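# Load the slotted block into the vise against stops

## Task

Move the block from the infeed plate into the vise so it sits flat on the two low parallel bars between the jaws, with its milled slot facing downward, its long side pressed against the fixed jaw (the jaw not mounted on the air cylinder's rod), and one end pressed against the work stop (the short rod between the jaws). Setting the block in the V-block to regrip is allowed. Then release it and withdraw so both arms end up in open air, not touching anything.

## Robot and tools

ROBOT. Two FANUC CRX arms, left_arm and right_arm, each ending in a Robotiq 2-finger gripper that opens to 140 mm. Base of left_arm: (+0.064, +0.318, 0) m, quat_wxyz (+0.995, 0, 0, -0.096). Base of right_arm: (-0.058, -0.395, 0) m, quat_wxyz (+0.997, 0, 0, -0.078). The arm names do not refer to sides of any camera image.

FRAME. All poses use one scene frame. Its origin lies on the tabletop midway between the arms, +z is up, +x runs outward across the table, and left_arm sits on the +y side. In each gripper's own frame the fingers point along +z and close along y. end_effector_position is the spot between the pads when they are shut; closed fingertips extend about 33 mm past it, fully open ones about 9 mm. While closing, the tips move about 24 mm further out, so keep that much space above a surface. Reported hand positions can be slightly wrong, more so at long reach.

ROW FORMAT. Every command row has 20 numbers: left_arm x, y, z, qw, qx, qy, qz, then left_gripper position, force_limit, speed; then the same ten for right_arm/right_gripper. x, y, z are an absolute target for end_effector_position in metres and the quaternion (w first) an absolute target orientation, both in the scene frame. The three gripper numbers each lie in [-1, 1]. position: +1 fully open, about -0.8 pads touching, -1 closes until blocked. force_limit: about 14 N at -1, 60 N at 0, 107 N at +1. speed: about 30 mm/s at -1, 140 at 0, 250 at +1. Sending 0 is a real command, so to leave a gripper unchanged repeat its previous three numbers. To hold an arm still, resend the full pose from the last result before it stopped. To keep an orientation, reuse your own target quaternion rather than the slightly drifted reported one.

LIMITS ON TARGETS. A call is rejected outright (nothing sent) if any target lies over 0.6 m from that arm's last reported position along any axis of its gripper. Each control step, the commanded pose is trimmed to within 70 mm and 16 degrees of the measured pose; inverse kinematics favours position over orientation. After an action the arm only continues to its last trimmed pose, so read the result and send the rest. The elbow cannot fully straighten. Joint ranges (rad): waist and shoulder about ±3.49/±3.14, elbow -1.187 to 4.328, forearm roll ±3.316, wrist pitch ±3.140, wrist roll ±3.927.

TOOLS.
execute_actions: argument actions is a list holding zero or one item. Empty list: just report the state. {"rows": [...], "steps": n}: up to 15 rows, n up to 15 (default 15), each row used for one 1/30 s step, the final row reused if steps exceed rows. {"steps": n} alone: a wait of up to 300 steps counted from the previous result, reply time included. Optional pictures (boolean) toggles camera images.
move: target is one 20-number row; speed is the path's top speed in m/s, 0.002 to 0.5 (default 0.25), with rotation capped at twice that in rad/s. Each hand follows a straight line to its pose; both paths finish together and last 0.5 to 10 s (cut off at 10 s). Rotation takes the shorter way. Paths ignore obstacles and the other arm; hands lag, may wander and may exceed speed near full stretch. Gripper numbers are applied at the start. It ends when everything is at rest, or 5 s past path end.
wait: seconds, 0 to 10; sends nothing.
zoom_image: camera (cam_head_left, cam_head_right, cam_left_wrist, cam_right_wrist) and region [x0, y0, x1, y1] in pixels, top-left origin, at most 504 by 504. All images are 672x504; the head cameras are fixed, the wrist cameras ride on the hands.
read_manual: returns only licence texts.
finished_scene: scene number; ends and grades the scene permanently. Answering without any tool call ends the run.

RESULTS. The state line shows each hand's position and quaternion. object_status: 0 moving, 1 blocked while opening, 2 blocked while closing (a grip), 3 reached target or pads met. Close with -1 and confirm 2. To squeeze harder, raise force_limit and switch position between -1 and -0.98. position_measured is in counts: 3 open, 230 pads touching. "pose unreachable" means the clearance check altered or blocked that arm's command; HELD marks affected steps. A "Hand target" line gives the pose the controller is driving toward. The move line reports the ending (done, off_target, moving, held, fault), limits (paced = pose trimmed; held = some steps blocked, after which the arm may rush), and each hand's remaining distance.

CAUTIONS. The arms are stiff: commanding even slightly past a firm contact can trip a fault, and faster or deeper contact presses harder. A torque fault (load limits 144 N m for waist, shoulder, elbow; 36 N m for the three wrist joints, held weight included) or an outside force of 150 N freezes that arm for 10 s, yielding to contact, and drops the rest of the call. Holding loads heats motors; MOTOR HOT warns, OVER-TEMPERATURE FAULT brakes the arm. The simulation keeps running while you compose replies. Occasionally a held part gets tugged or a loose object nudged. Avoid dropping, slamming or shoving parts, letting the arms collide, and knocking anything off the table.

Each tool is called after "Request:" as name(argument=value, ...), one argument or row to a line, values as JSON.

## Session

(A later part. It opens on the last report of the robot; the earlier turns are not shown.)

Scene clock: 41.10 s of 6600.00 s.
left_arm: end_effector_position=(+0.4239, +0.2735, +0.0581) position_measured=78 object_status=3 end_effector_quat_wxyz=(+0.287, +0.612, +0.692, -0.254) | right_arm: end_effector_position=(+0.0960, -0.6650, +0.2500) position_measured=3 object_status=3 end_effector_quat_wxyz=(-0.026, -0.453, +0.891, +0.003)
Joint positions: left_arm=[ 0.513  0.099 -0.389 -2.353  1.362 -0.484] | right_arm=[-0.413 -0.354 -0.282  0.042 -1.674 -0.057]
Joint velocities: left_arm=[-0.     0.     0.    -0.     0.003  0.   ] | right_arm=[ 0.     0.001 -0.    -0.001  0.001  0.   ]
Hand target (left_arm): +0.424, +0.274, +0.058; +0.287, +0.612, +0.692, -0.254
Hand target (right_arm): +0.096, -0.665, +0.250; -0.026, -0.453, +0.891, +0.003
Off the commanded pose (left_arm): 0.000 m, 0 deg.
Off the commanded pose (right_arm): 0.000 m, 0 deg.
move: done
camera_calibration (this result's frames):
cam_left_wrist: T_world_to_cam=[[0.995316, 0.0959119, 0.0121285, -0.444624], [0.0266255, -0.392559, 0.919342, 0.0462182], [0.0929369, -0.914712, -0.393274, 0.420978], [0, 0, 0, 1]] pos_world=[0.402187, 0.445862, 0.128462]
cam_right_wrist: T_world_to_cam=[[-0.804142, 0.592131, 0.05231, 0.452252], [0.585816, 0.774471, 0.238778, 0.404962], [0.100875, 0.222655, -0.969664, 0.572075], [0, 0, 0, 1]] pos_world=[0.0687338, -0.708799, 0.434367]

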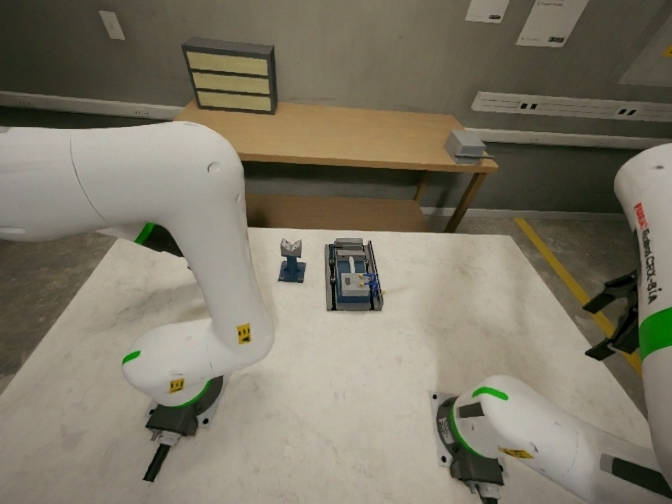

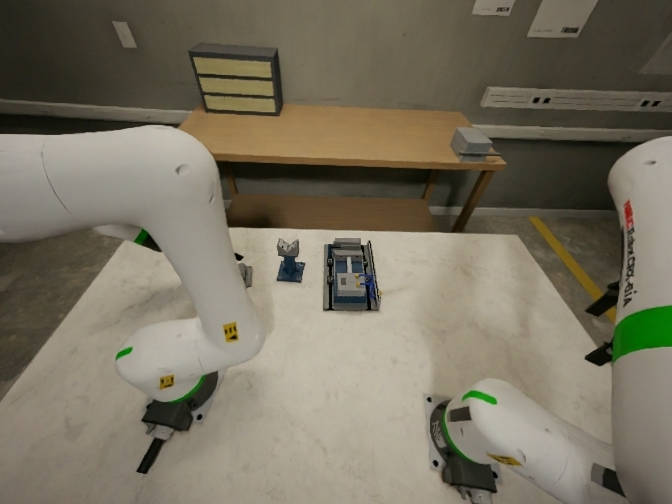

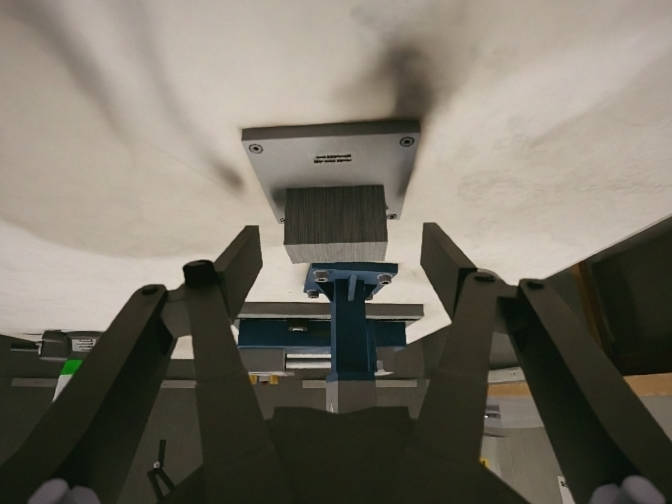

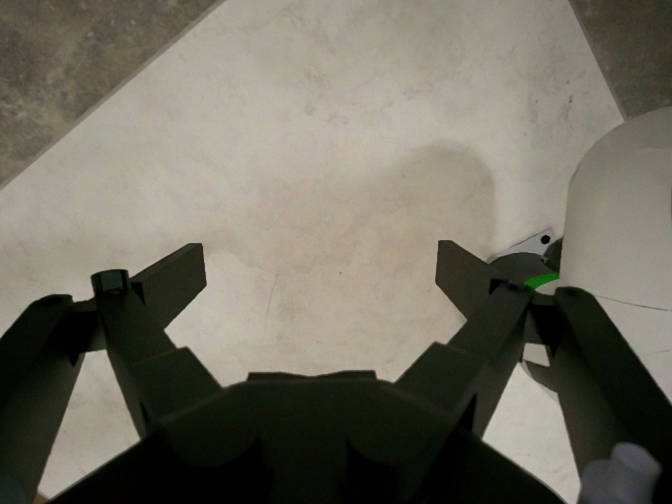

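Request:
move(
  target=[0.421,0.271,0.047,0.287,0.612,0.692,-0.254,0.4,0.5,0,0.096,-0.665,0.25,-0.026,-0.453,0.891,0.003,1,0,0],
  speed=0.05,
)

Request:
move(
  target=[0.421,0.271,0.047,0.287,0.612,0.692,-0.254,-1,0.5,-0.5,0.096,-0.665,0.25,-0.026,-0.453,0.891,0.003,1,0,0],
)

Request:
move(
  target=[0.421,0.29,0.11,0.287,0.612,0.692,-0.254,-1,0.5,-0.5,0.096,-0.665,0.25,-0.026,-0.453,0.891,0.003,1,0,0],
  speed=0.15,
)

Request:
move(
  target=[0.44,0.34,0.12,0.023,-0.057,0.922,-0.383,-1,0.5,-0.5,0.096,-0.665,0.25,-0.026,-0.453,0.891,0.003,1,0,0],
  speed=0.5,
)

Request:
move(
  target=[0.45,0.39,0.07,0.271,0.653,-0.653,0.271,-1,0.5,-0.5,0.096,-0.665,0.25,-0.026,-0.453,0.891,0.003,1,0,0],
  speed=0.5,
)

Scene clock: 56.47 s of 6600.00 s.
left_arm: end_effector_position=(+0.4210, +0.2710, +0.0470) position_measured=78 object_status=3 end_effector_quat_wxyz=(+0.287, +0.612, +0.692, -0.254) | right_arm: end_effector_position=(+0.0960, -0.6650, +0.2500) position_measured=3 object_status=3 end_effector_quat_wxyz=(-0.026, -0.453, +0.891, +0.003)
Joint positions: left_arm=[ 0.511  0.112 -0.406 -2.347  1.339 -0.504] | right_arm=[-0.413 -0.354 -0.282  0.042 -1.674 -0.057]
Joint velocities: left_arm=[ 0.     0.001  0.     0.    -0.001  0.   ] | right_arm=[-0.     0.001 -0.     0.    -0.    -0.   ]
Hand target (left_arm): +0.421, +0.271, +0.047; +0.287, +0.612, +0.692, -0.254
Hand target (right_arm): +0.096, -0.665, +0.250; -0.026, -0.453, +0.891, +0.003
Off the commanded pose (left_arm): 0.000 m, 0 deg.
Off the commanded pose (right_arm): 0.000 m, 0 deg.
After step 90, 11.67 s passed at rest.
move: done
camera_calibration (this result's frames):
cam_left_wrist: T_world_to_cam=[[0.995307, 0.0960187, 0.0119923, -0.44135], [0.0267943, -0.392565, 0.919334, 0.0554012], [0.092981, -0.914698, -0.393295, 0.414531], [0, 0, 0, 1]] pos_world=[0.399251, 0.443298, 0.117394]
cam_right_wrist: T_world_to_cam=[[-0.804142, 0.592131, 0.0523099, 0.452252], [0.585815, 0.774471, 0.238778, 0.404962], [0.100875, 0.222655, -0.969664, 0.572075], [0, 0, 0, 1]] pos_world=[0.0687338, -0.708799, 0.434367]

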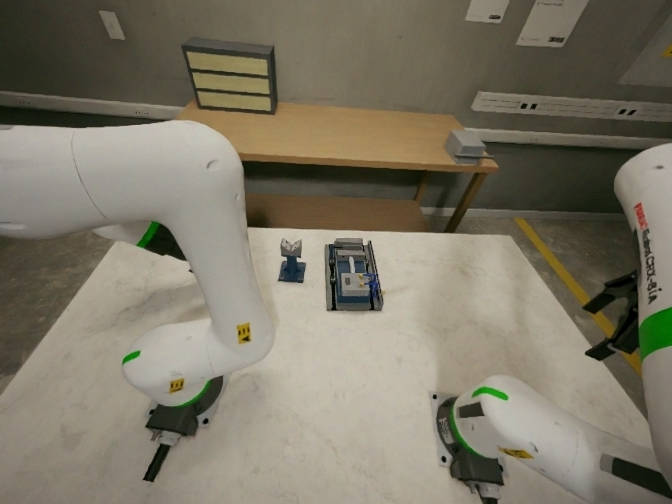

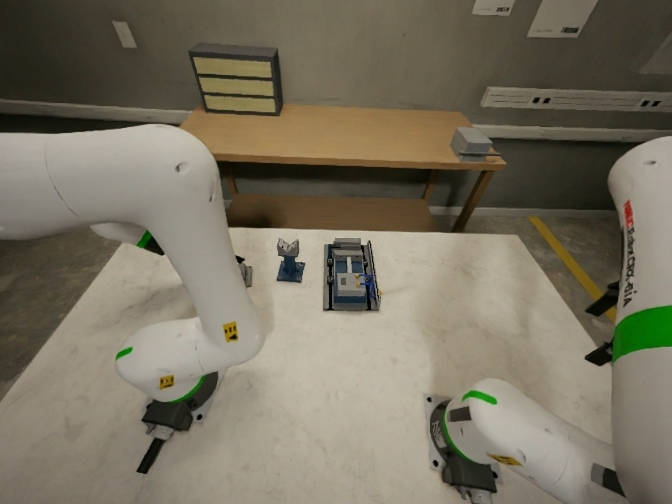

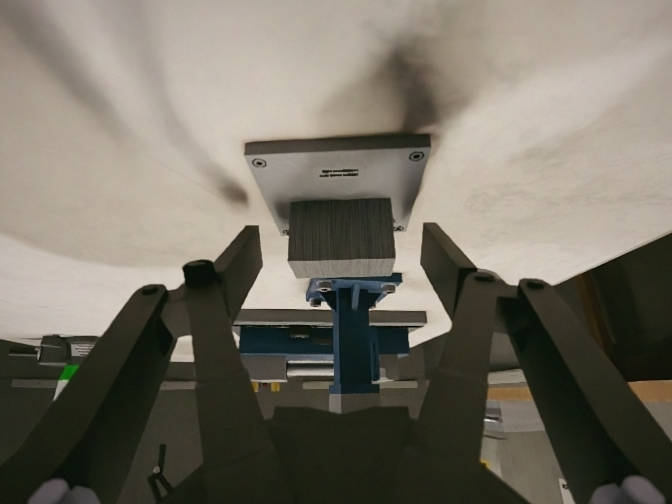

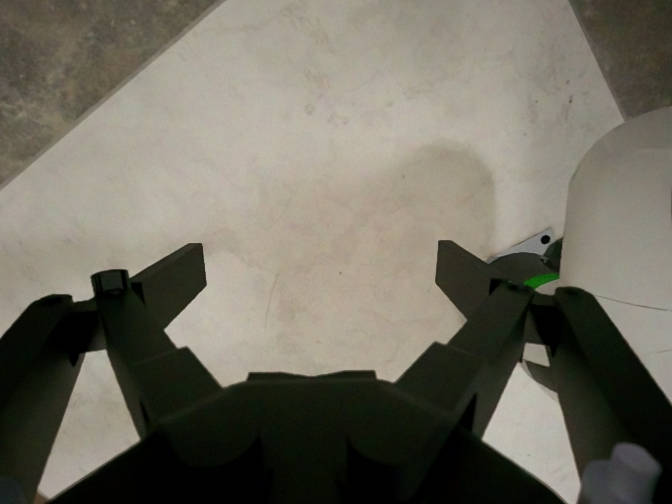

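Scene clock: 57.17 s of 6600.00 s.
left_arm: end_effector_position=(+0.4210, +0.2710, +0.0470) position_measured=145 object_status=0 end_effector_quat_wxyz=(+0.287, +0.612, +0.692, -0.254) | right_arm: end_effector_position=(+0.0960, -0.6650, +0.2500) position_measured=3 object_status=3 end_effector_quat_wxyz=(-0.026, -0.453, +0.891, +0.003)
Joint positions: left_arm=[ 0.511  0.112 -0.406 -2.347  1.339 -0.504] | right_arm=[-0.413 -0.354 -0.282  0.042 -1.674 -0.057]
Joint velocities: left_arm=[ 0.     0.    -0.    -0.    -0.001  0.001] | right_arm=[-0.     0.001 -0.     0.    -0.     0.   ]
Hand target (left_arm): +0.421, +0.271, +0.047; +0.287, +0.612, +0.692, -0.254
Hand target (right_arm): +0.096, -0.665, +0.250; -0.026, -0.453, +0.891, +0.003
Off the commanded pose (left_arm): 0.000 m, 0 deg.
Off the commanded pose (right_arm): 0.000 m, 0 deg.
move: done
camera_calibration (this result's frames):
cam_left_wrist: T_world_to_cam=[[0.995303, 0.0960644, 0.0119921, -0.441381], [0.026816, -0.392597, 0.91932, 0.0554374], [0.093022, -0.91468, -0.393329, 0.414498], [0, 0, 0, 1]] pos_world=[0.399263, 0.443298, 0.117362]
cam_right_wrist: T_world_to_cam=[[-0.804142, 0.592131, 0.0523102, 0.452252], [0.585815, 0.774471, 0.238778, 0.404962], [0.100875, 0.222655, -0.969664, 0.572075], [0, 0, 0, 1]] pos_world=[0.0687338, -0.708799, 0.434367]

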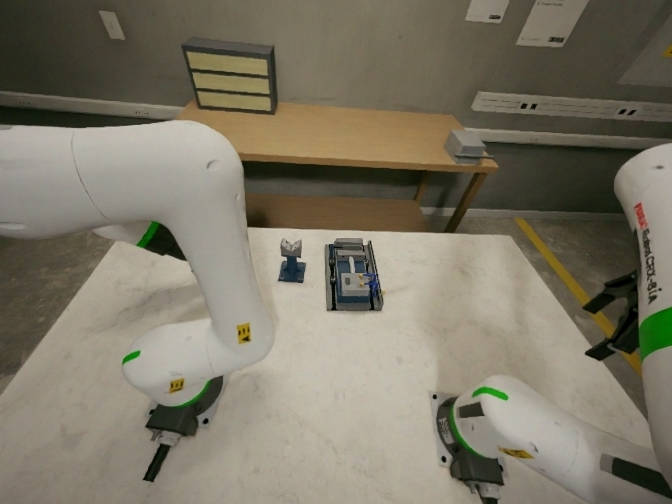

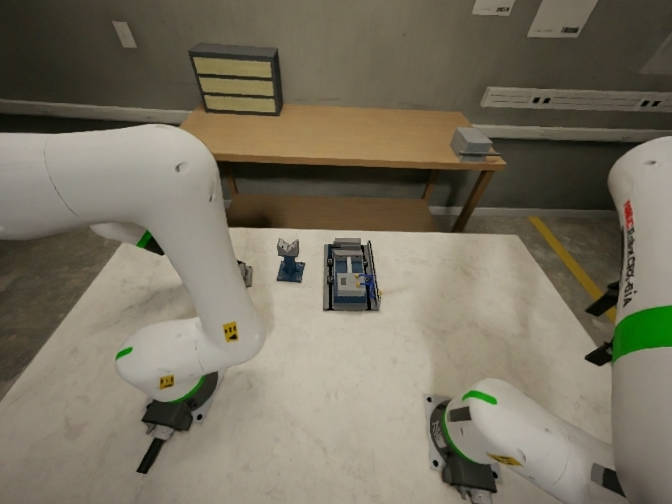

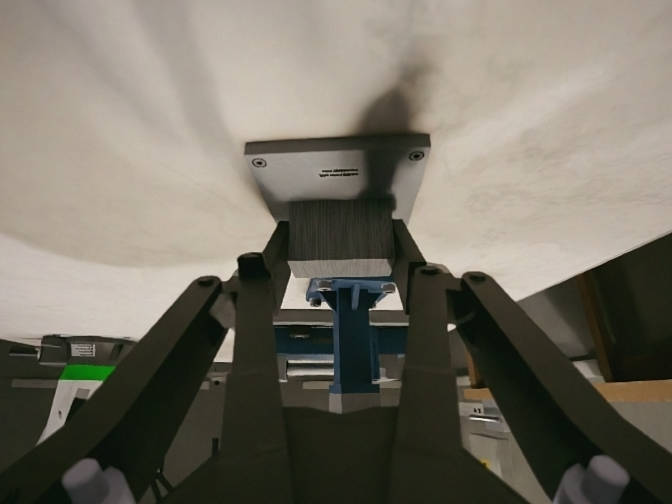

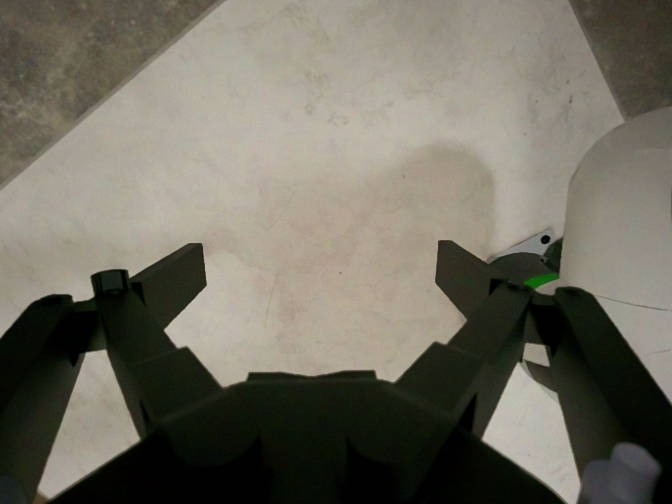

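Scene clock: 57.93 s of 6600.00 s.
left_arm: end_effector_position=(+0.4210, +0.2900, +0.1098) position_measured=145 object_status=2 end_effector_quat_wxyz=(+0.287, +0.612, +0.692, -0.254) | right_arm: end_effector_position=(+0.0960, -0.6650, +0.2500) position_measured=3 object_status=3 end_effector_quat_wxyz=(-0.026, -0.453, +0.891, +0.003)
Joint positions: left_arm=[ 0.55   0.027 -0.327 -2.379  1.481 -0.413] | right_arm=[-0.413 -0.354 -0.282  0.042 -1.674 -0.057]
Joint velocities: left_arm=[ 0.001 -0.     0.001 -0.     0.002 -0.   ] | right_arm=[0.    0.    0.001 0.001 0.    0.   ]
Hand target (left_arm): +0.421, +0.290, +0.110; +0.287, +0.612, +0.692, -0.254
Hand target (right_arm): +0.096, -0.665, +0.250; -0.026, -0.453, +0.891, +0.003
Off the commanded pose (left_arm): 0.000 m, 0 deg.
Off the commanded pose (right_arm): 0.000 m, 0 deg.
move: done
camera_calibration (this result's frames):
cam_left_wrist: T_world_to_cam=[[0.995298, 0.0961498, 0.0117455, -0.443987], [0.0270975, -0.392792, 0.919228, 0.0051379], [0.0929971, -0.914587, -0.393551, 0.456606], [0, 0, 0, 1]] pos_world=[0.399297, 0.462313, 0.18019]
cam_right_wrist: T_world_to_cam=[[-0.804142, 0.592131, 0.0523103, 0.452252], [0.585815, 0.774471, 0.238778, 0.404962], [0.100875, 0.222656, -0.969664, 0.572075], [0, 0, 0, 1]] pos_world=[0.0687338, -0.708799, 0.434367]

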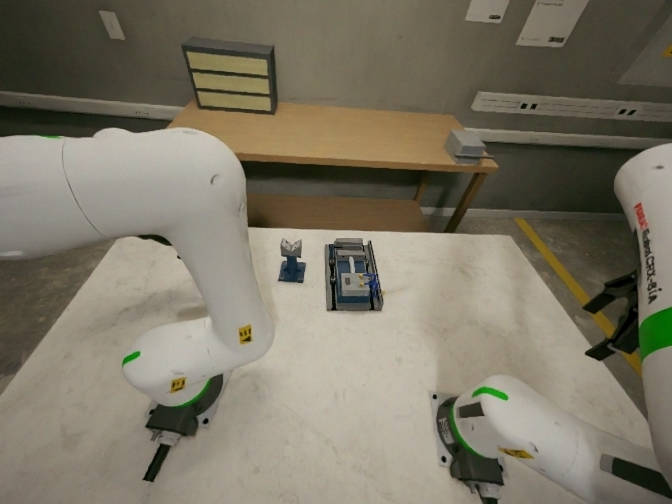

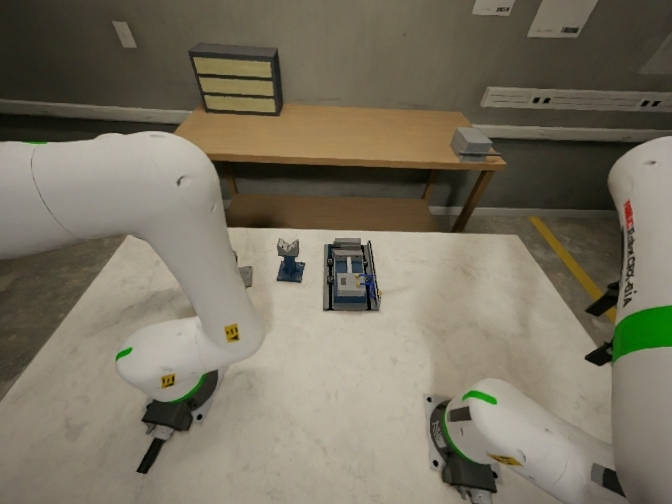

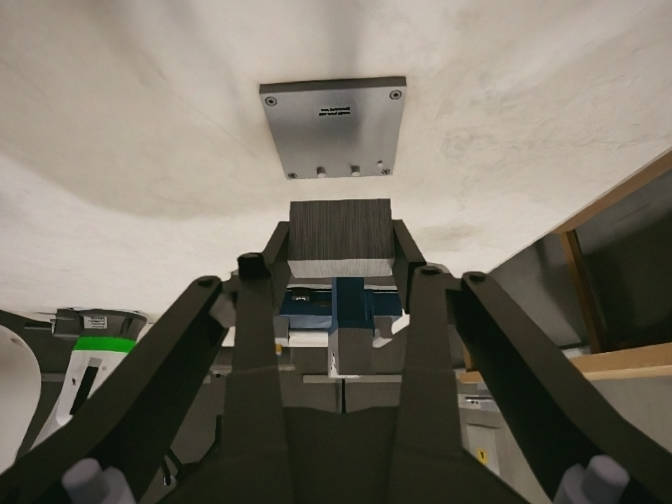

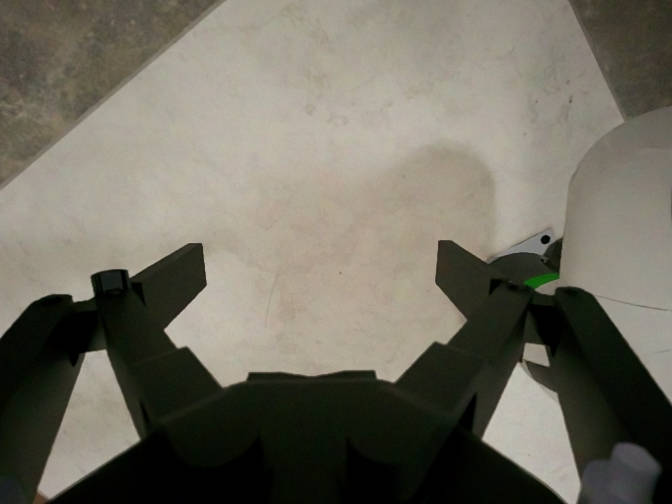

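Scene clock: 60.03 s of 6600.00 s.
left_arm: end_effector_position=(+0.4401, +0.3399, +0.1201) position_measured=145 object_status=2 end_effector_quat_wxyz=(+0.023, -0.057, +0.922, -0.383) | right_arm: end_effector_position=(+0.0960, -0.6650, +0.2500) position_measured=3 object_status=3 end_effector_quat_wxyz=(-0.026, -0.453, +0.891, +0.003)
Joint positions: left_arm=[ 0.64   0.121 -0.204 -2.405  1.56   1.116] | right_arm=[-0.413 -0.354 -0.282  0.042 -1.674 -0.057]
Joint velocities: left_arm=[-0.001 -0.     0.    -0.    -0.001  0.001] | right_arm=[-0.     0.    -0.     0.    -0.001  0.   ]
Hand target (left_arm): +0.440, +0.340, +0.120; +0.023, -0.057, +0.922, -0.383
Hand target (right_arm): +0.096, -0.665, +0.250; -0.026, -0.453, +0.891, +0.003
Off the commanded pose (left_arm): 0.000 m, 0 deg.
Off the commanded pose (right_arm): 0.000 m, 0 deg.
move: done
camera_calibration (this result's frames):
cam_left_wrist: T_world_to_cam=[[-0.0596663, 0.696124, -0.715438, -0.120148], [0.891238, 0.359955, 0.27591, -0.544121], [0.449593, -0.621163, -0.64189, 0.277672], [0, 0, 0, 1]] pos_world=[0.352934, 0.451976, 0.242405]
cam_right_wrist: T_world_to_cam=[[-0.804142, 0.592131, 0.0523101, 0.452252], [0.585815, 0.774471, 0.238778, 0.404962], [0.100875, 0.222655, -0.969664, 0.572075], [0, 0, 0, 1]] pos_world=[0.0687338, -0.708799, 0.434367]

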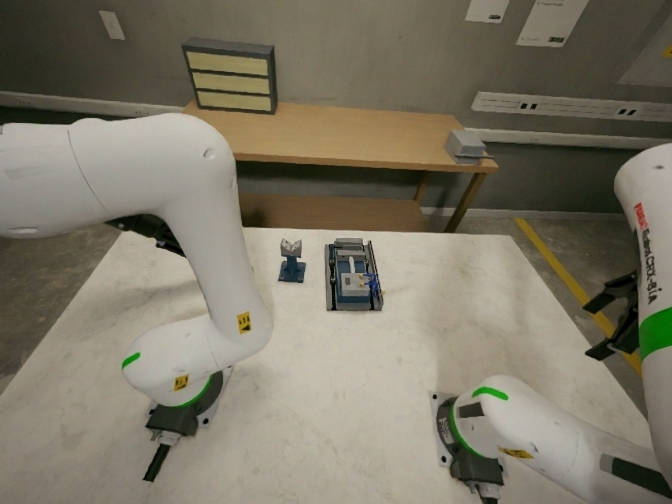

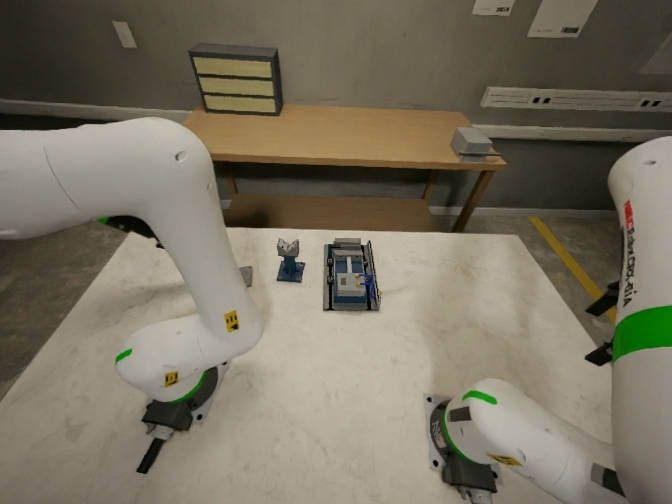

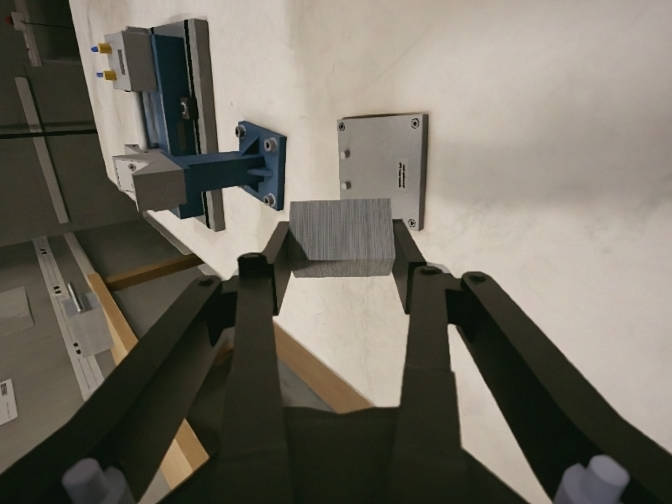

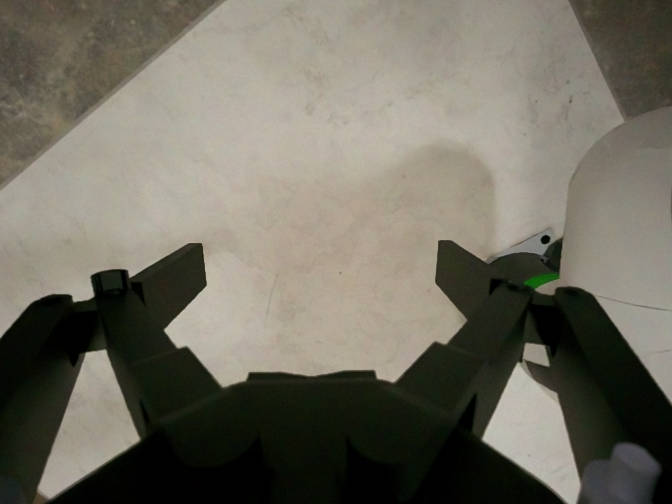

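Scene clock: 62.03 s of 6600.00 s.
left_arm: end_effector_position=(+0.4500, +0.3900, +0.0704) position_measured=145 object_status=2 end_effector_quat_wxyz=(+0.271, +0.653, -0.653, +0.271) | right_arm: end_effector_position=(+0.0960, -0.6650, +0.2500) position_measured=3 object_status=3 end_effector_quat_wxyz=(-0.026, -0.453, +0.891, +0.003)
Joint positions: left_arm=[ 0.688  0.335 -0.088 -2.469  1.588  2.502] | right_arm=[-0.413 -0.354 -0.282  0.042 -1.674 -0.057]
Joint velocities: left_arm=[-0.002 -0.     0.001  0.    -0.001  0.   ] | right_arm=[-0.     0.001  0.001  0.     0.    -0.   ]
Hand target (left_arm): +0.450, +0.390, +0.070; +0.271, +0.653, -0.653, +0.271
Hand target (right_arm): +0.096, -0.665, +0.250; -0.026, -0.453, +0.891, +0.003
Off the commanded pose (left_arm): 0.000 m, 0 deg.
Off the commanded pose (right_arm): 0.000 m, 0 deg.
move: done
camera_calibration (this result's frames):
cam_left_wrist: T_world_to_cam=[[-0.999582, 0.0119751, -0.0263221, 0.451286], [0.0214111, 0.918298, -0.395309, -0.336366], [0.0194377, -0.395708, -0.918171, 0.397494], [0, 0, 0, 1]] pos_world=[0.450573, 0.460772, 0.243878]
cam_right_wrist: T_world_to_cam=[[-0.804142, 0.592131, 0.0523101, 0.452252], [0.585816, 0.774471, 0.238778, 0.404962], [0.100875, 0.222655, -0.969664, 0.572075], [0, 0, 0, 1]] pos_world=[0.0687337, -0.708799, 0.434367]

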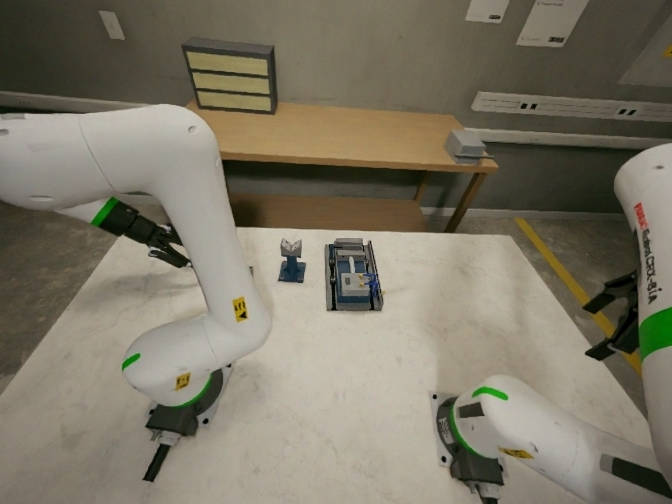

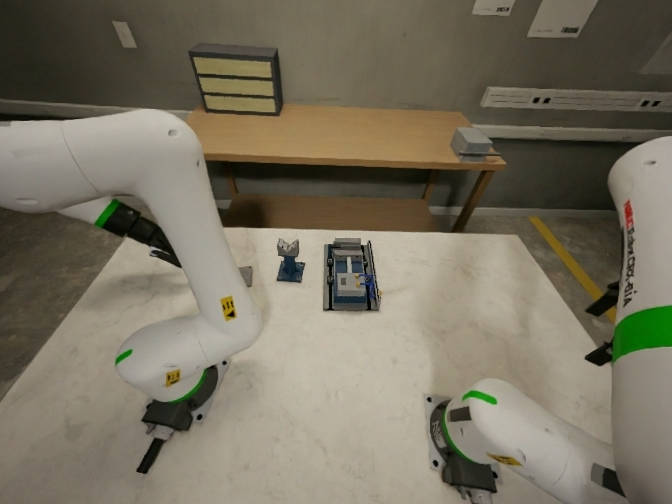

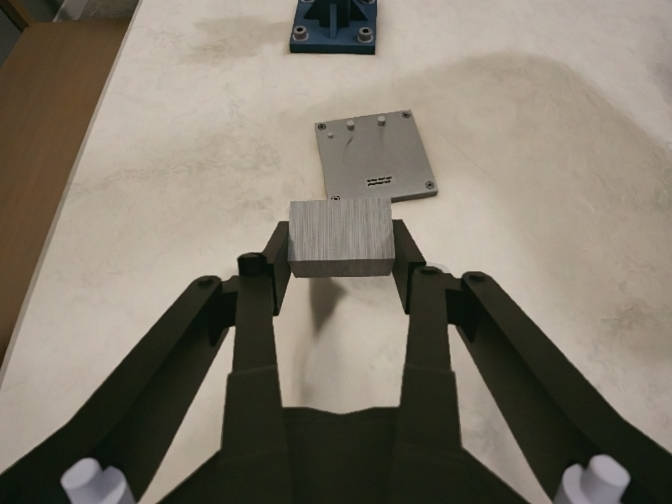

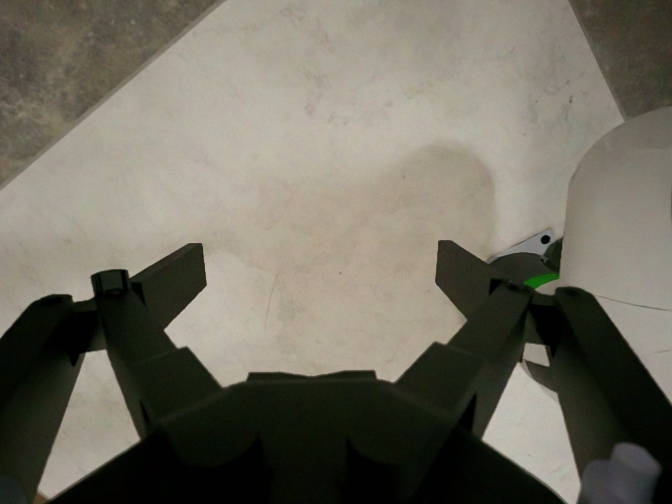

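Request:
move(
  target=[0.45,0.39,0.032,0.271,0.653,-0.653,0.271,-1,0.5,-0.5,0.096,-0.665,0.25,-0.026,-0.453,0.891,0.003,1,0,0],
  speed=0.04,
)

Request:
move(
  target=[0.45,0.39,0.032,0.271,0.653,-0.653,0.271,0.2,0.5,-0.5,0.096,-0.665,0.25,-0.026,-0.453,0.891,0.003,1,0,0],
)

Request:
move(
  target=[0.45,0.373,0.075,0,0.707,-0.707,0,0.2,0.5,-0.5,0.096,-0.665,0.25,-0.026,-0.453,0.891,0.003,1,0,0],
)

Scene clock: 70.57 s of 6600.00 s.
left_arm: end_effector_position=(+0.4500, +0.3899, +0.0322) position_measured=145 object_status=2 end_effector_quat_wxyz=(+0.271, +0.653, -0.653, +0.271) | right_arm: end_effector_position=(+0.0960, -0.6650, +0.2500) position_measured=3 object_status=3 end_effector_quat_wxyz=(-0.026, -0.453, +0.891, +0.003)
Joint positions: left_arm=[ 0.688  0.393 -0.114 -2.468  1.522  2.449] | right_arm=[-0.413 -0.354 -0.282  0.042 -1.674 -0.057]
Joint velocities: left_arm=[-0.     0.001 -0.001  0.    -0.    -0.   ] | right_arm=[-0.    -0.    -0.001  0.     0.    -0.   ]
Hand target (left_arm): +0.450, +0.390, +0.032; +0.271, +0.653, -0.653, +0.271
Hand target (right_arm): +0.096, -0.665, +0.250; -0.026, -0.453, +0.891, +0.003
Off the commanded pose (left_arm): 0.000 m, 0 deg.
Off the commanded pose (right_arm): 0.000 m, 0 deg.
After step 90, 4.30 s passed at rest.
move: done
camera_calibration (this result's frames):
cam_left_wrist: T_world_to_cam=[[-0.999573, 0.0121853, -0.0265465, 0.450209], [0.0216942, 0.918267, -0.395366, -0.351556], [0.0195591, -0.395773, -0.91814, 0.36239], [0, 0, 0, 1]] pos_world=[0.450555, 0.460761, 0.205682]
cam_right_wrist: T_world_to_cam=[[-0.804142, 0.592131, 0.0523101, 0.452252], [0.585815, 0.774471, 0.238778, 0.404962], [0.100875, 0.222655, -0.969664, 0.572075], [0, 0, 0, 1]] pos_world=[0.0687338, -0.708799, 0.434367]

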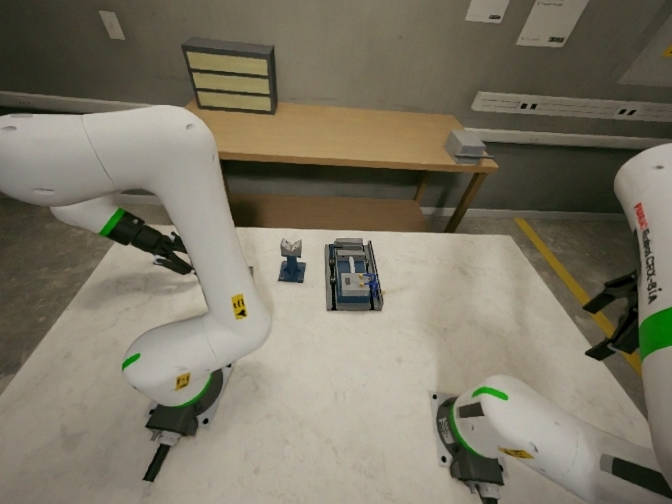

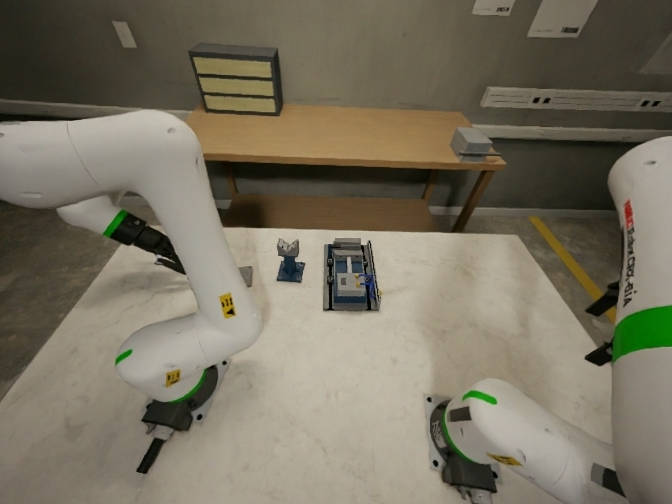

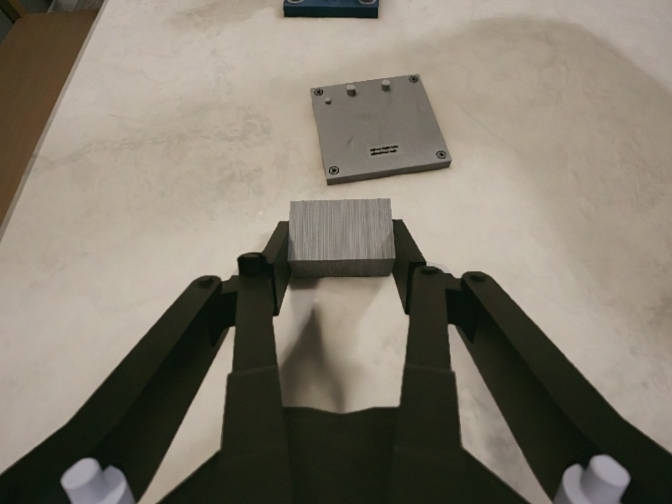

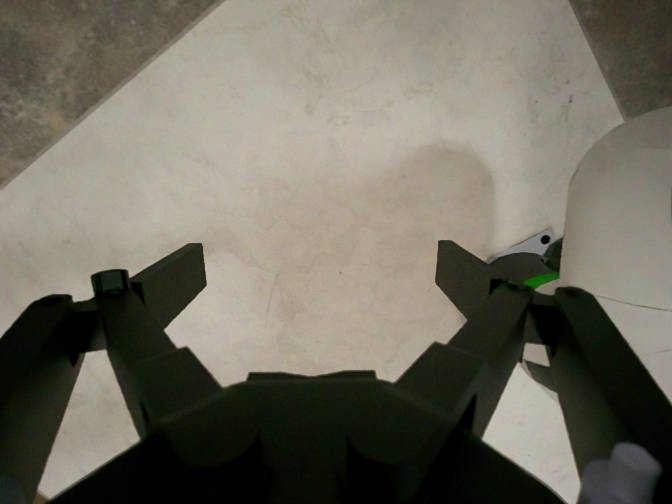

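Scene clock: 71.27 s of 6600.00 s.
left_arm: end_effector_position=(+0.4500, +0.3900, +0.0320) position_measured=104 object_status=3 end_effector_quat_wxyz=(+0.271, +0.653, -0.653, +0.271) | right_arm: end_effector_position=(+0.0960, -0.6650, +0.2500) position_measured=3 object_status=3 end_effector_quat_wxyz=(-0.026, -0.453, +0.891, +0.003)
Joint positions: left_arm=[ 0.688  0.394 -0.114 -2.468  1.522  2.449] | right_arm=[-0.413 -0.354 -0.282  0.042 -1.674 -0.057]
Joint velocities: left_arm=[-0.     0.002 -0.001 -0.     0.001 -0.001] | right_arm=[-0.     0.     0.001 -0.001 -0.001  0.   ]
Hand target (left_arm): +0.450, +0.390, +0.032; +0.271, +0.653, -0.653, +0.271
Hand target (right_arm): +0.096, -0.665, +0.250; -0.026, -0.453, +0.891, +0.003
Off the commanded pose (left_arm): 0.000 m, 0 deg.
Off the commanded pose (right_arm): 0.000 m, 0 deg.
move: done
camera_calibration (this result's frames):
cam_left_wrist: T_world_to_cam=[[-0.999582, 0.0121743, -0.02623, 0.450127], [0.0215572, 0.918303, -0.39529, -0.351624], [0.0192748, -0.39569, -0.918182, 0.362344], [0, 0, 0, 1]] pos_world=[0.450534, 0.460794, 0.205511]
cam_right_wrist: T_world_to_cam=[[-0.804142, 0.592131, 0.0523101, 0.452252], [0.585815, 0.774471, 0.238778, 0.404962], [0.100875, 0.222655, -0.969664, 0.572075], [0, 0, 0, 1]] pos_world=[0.0687338, -0.708799, 0.434367]

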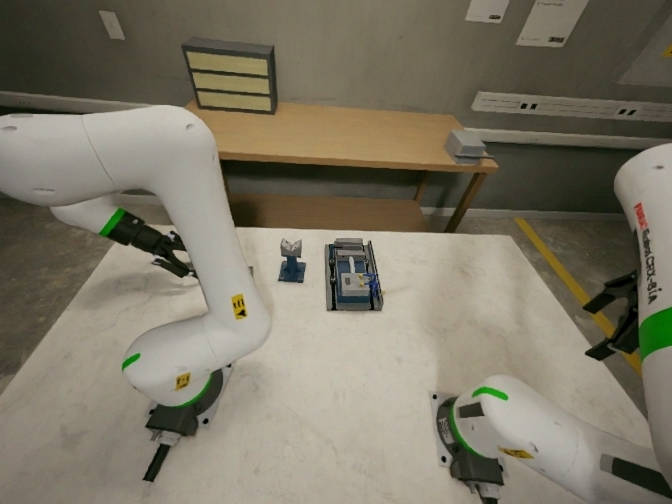

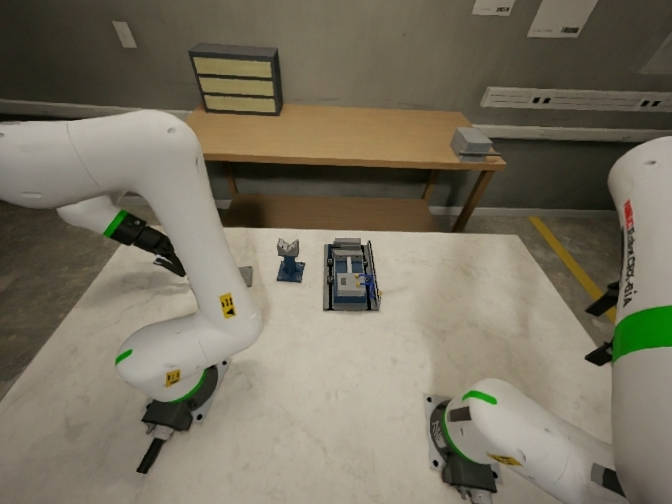

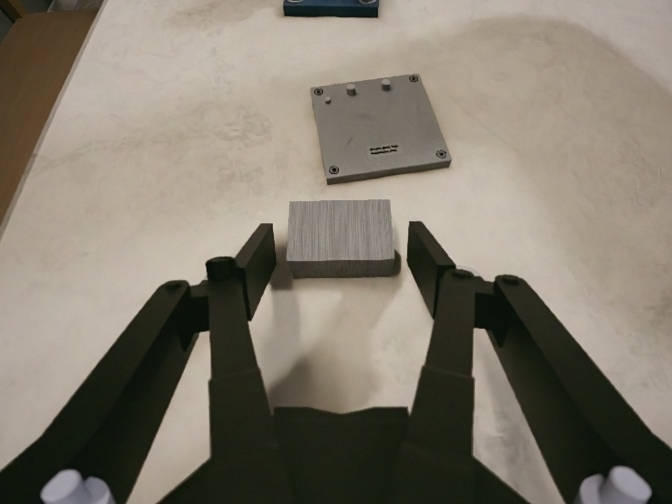

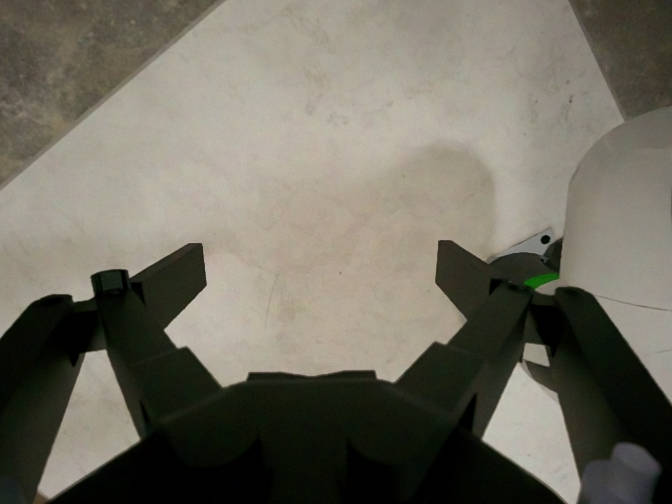

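Scene clock: 73.27 s of 6600.00 s.
left_arm: end_effector_position=(+0.4501, +0.3746, +0.0743) position_measured=104 object_status=3 end_effector_quat_wxyz=(-0.002, +0.708, -0.706, -0.001) | right_arm: end_effector_position=(+0.0960, -0.6650, +0.2500) position_measured=3 object_status=3 end_effector_quat_wxyz=(-0.026, -0.453, +0.891, +0.003)
Joint positions: left_arm=[-0.005 -0.075 -0.466 -3.145  1.18   3.344] | right_arm=[-0.413 -0.354 -0.282  0.042 -1.674 -0.057]
Joint velocities: left_arm=[-0.001 -0.     0.001 -0.001  0.003  0.002] | right_arm=[ 0.     0.     0.    -0.    -0.    -0.001]
Hand target (left_arm): +0.450, +0.375, +0.074; -0.002, +0.708, -0.706, -0.001
Hand target (right_arm): +0.096, -0.665, +0.250; -0.026, -0.453, +0.891, +0.003
Off the commanded pose (left_arm): 0.002 m, 0 deg.
Off the commanded pose (right_arm): 0.000 m, 0 deg.
move: done
camera_calibration (this result's frames):
cam_left_wrist: T_world_to_cam=[[-0.999628, 0.0247111, -0.011545, 0.445796], [0.0185961, 0.927127, 0.374286, -0.379959], [0.0199527, 0.373932, -0.927241, 0.107091], [0, 0, 0, 1]] pos_world=[0.45056, 0.301209, 0.246659]
cam_right_wrist: T_world_to_cam=[[-0.804143, 0.59213, 0.0523101, 0.452251], [0.585814, 0.774472, 0.238778, 0.404963], [0.100875, 0.222656, -0.969664, 0.572075], [0, 0, 0, 1]] pos_world=[0.0687339, -0.708799, 0.434367]

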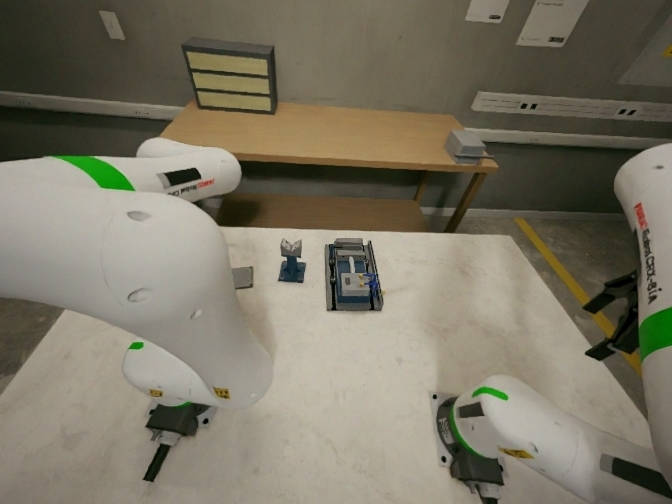

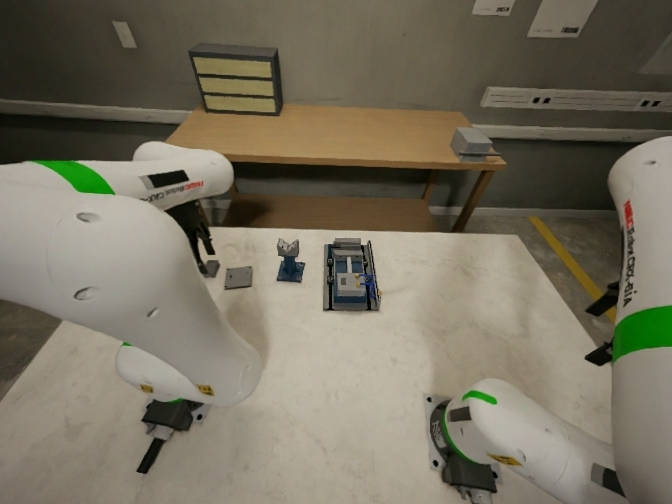

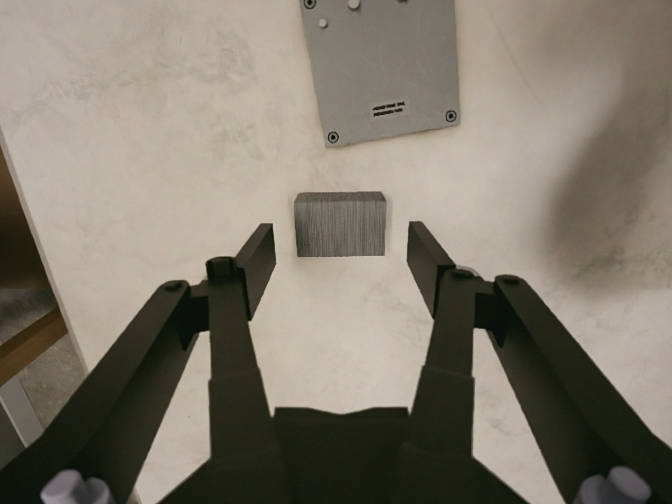

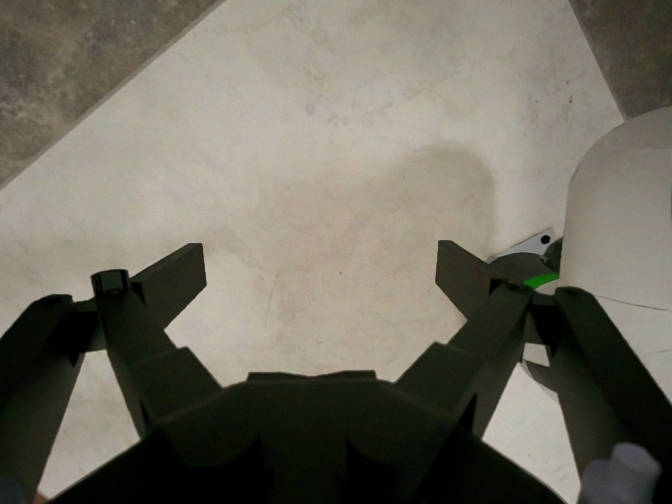

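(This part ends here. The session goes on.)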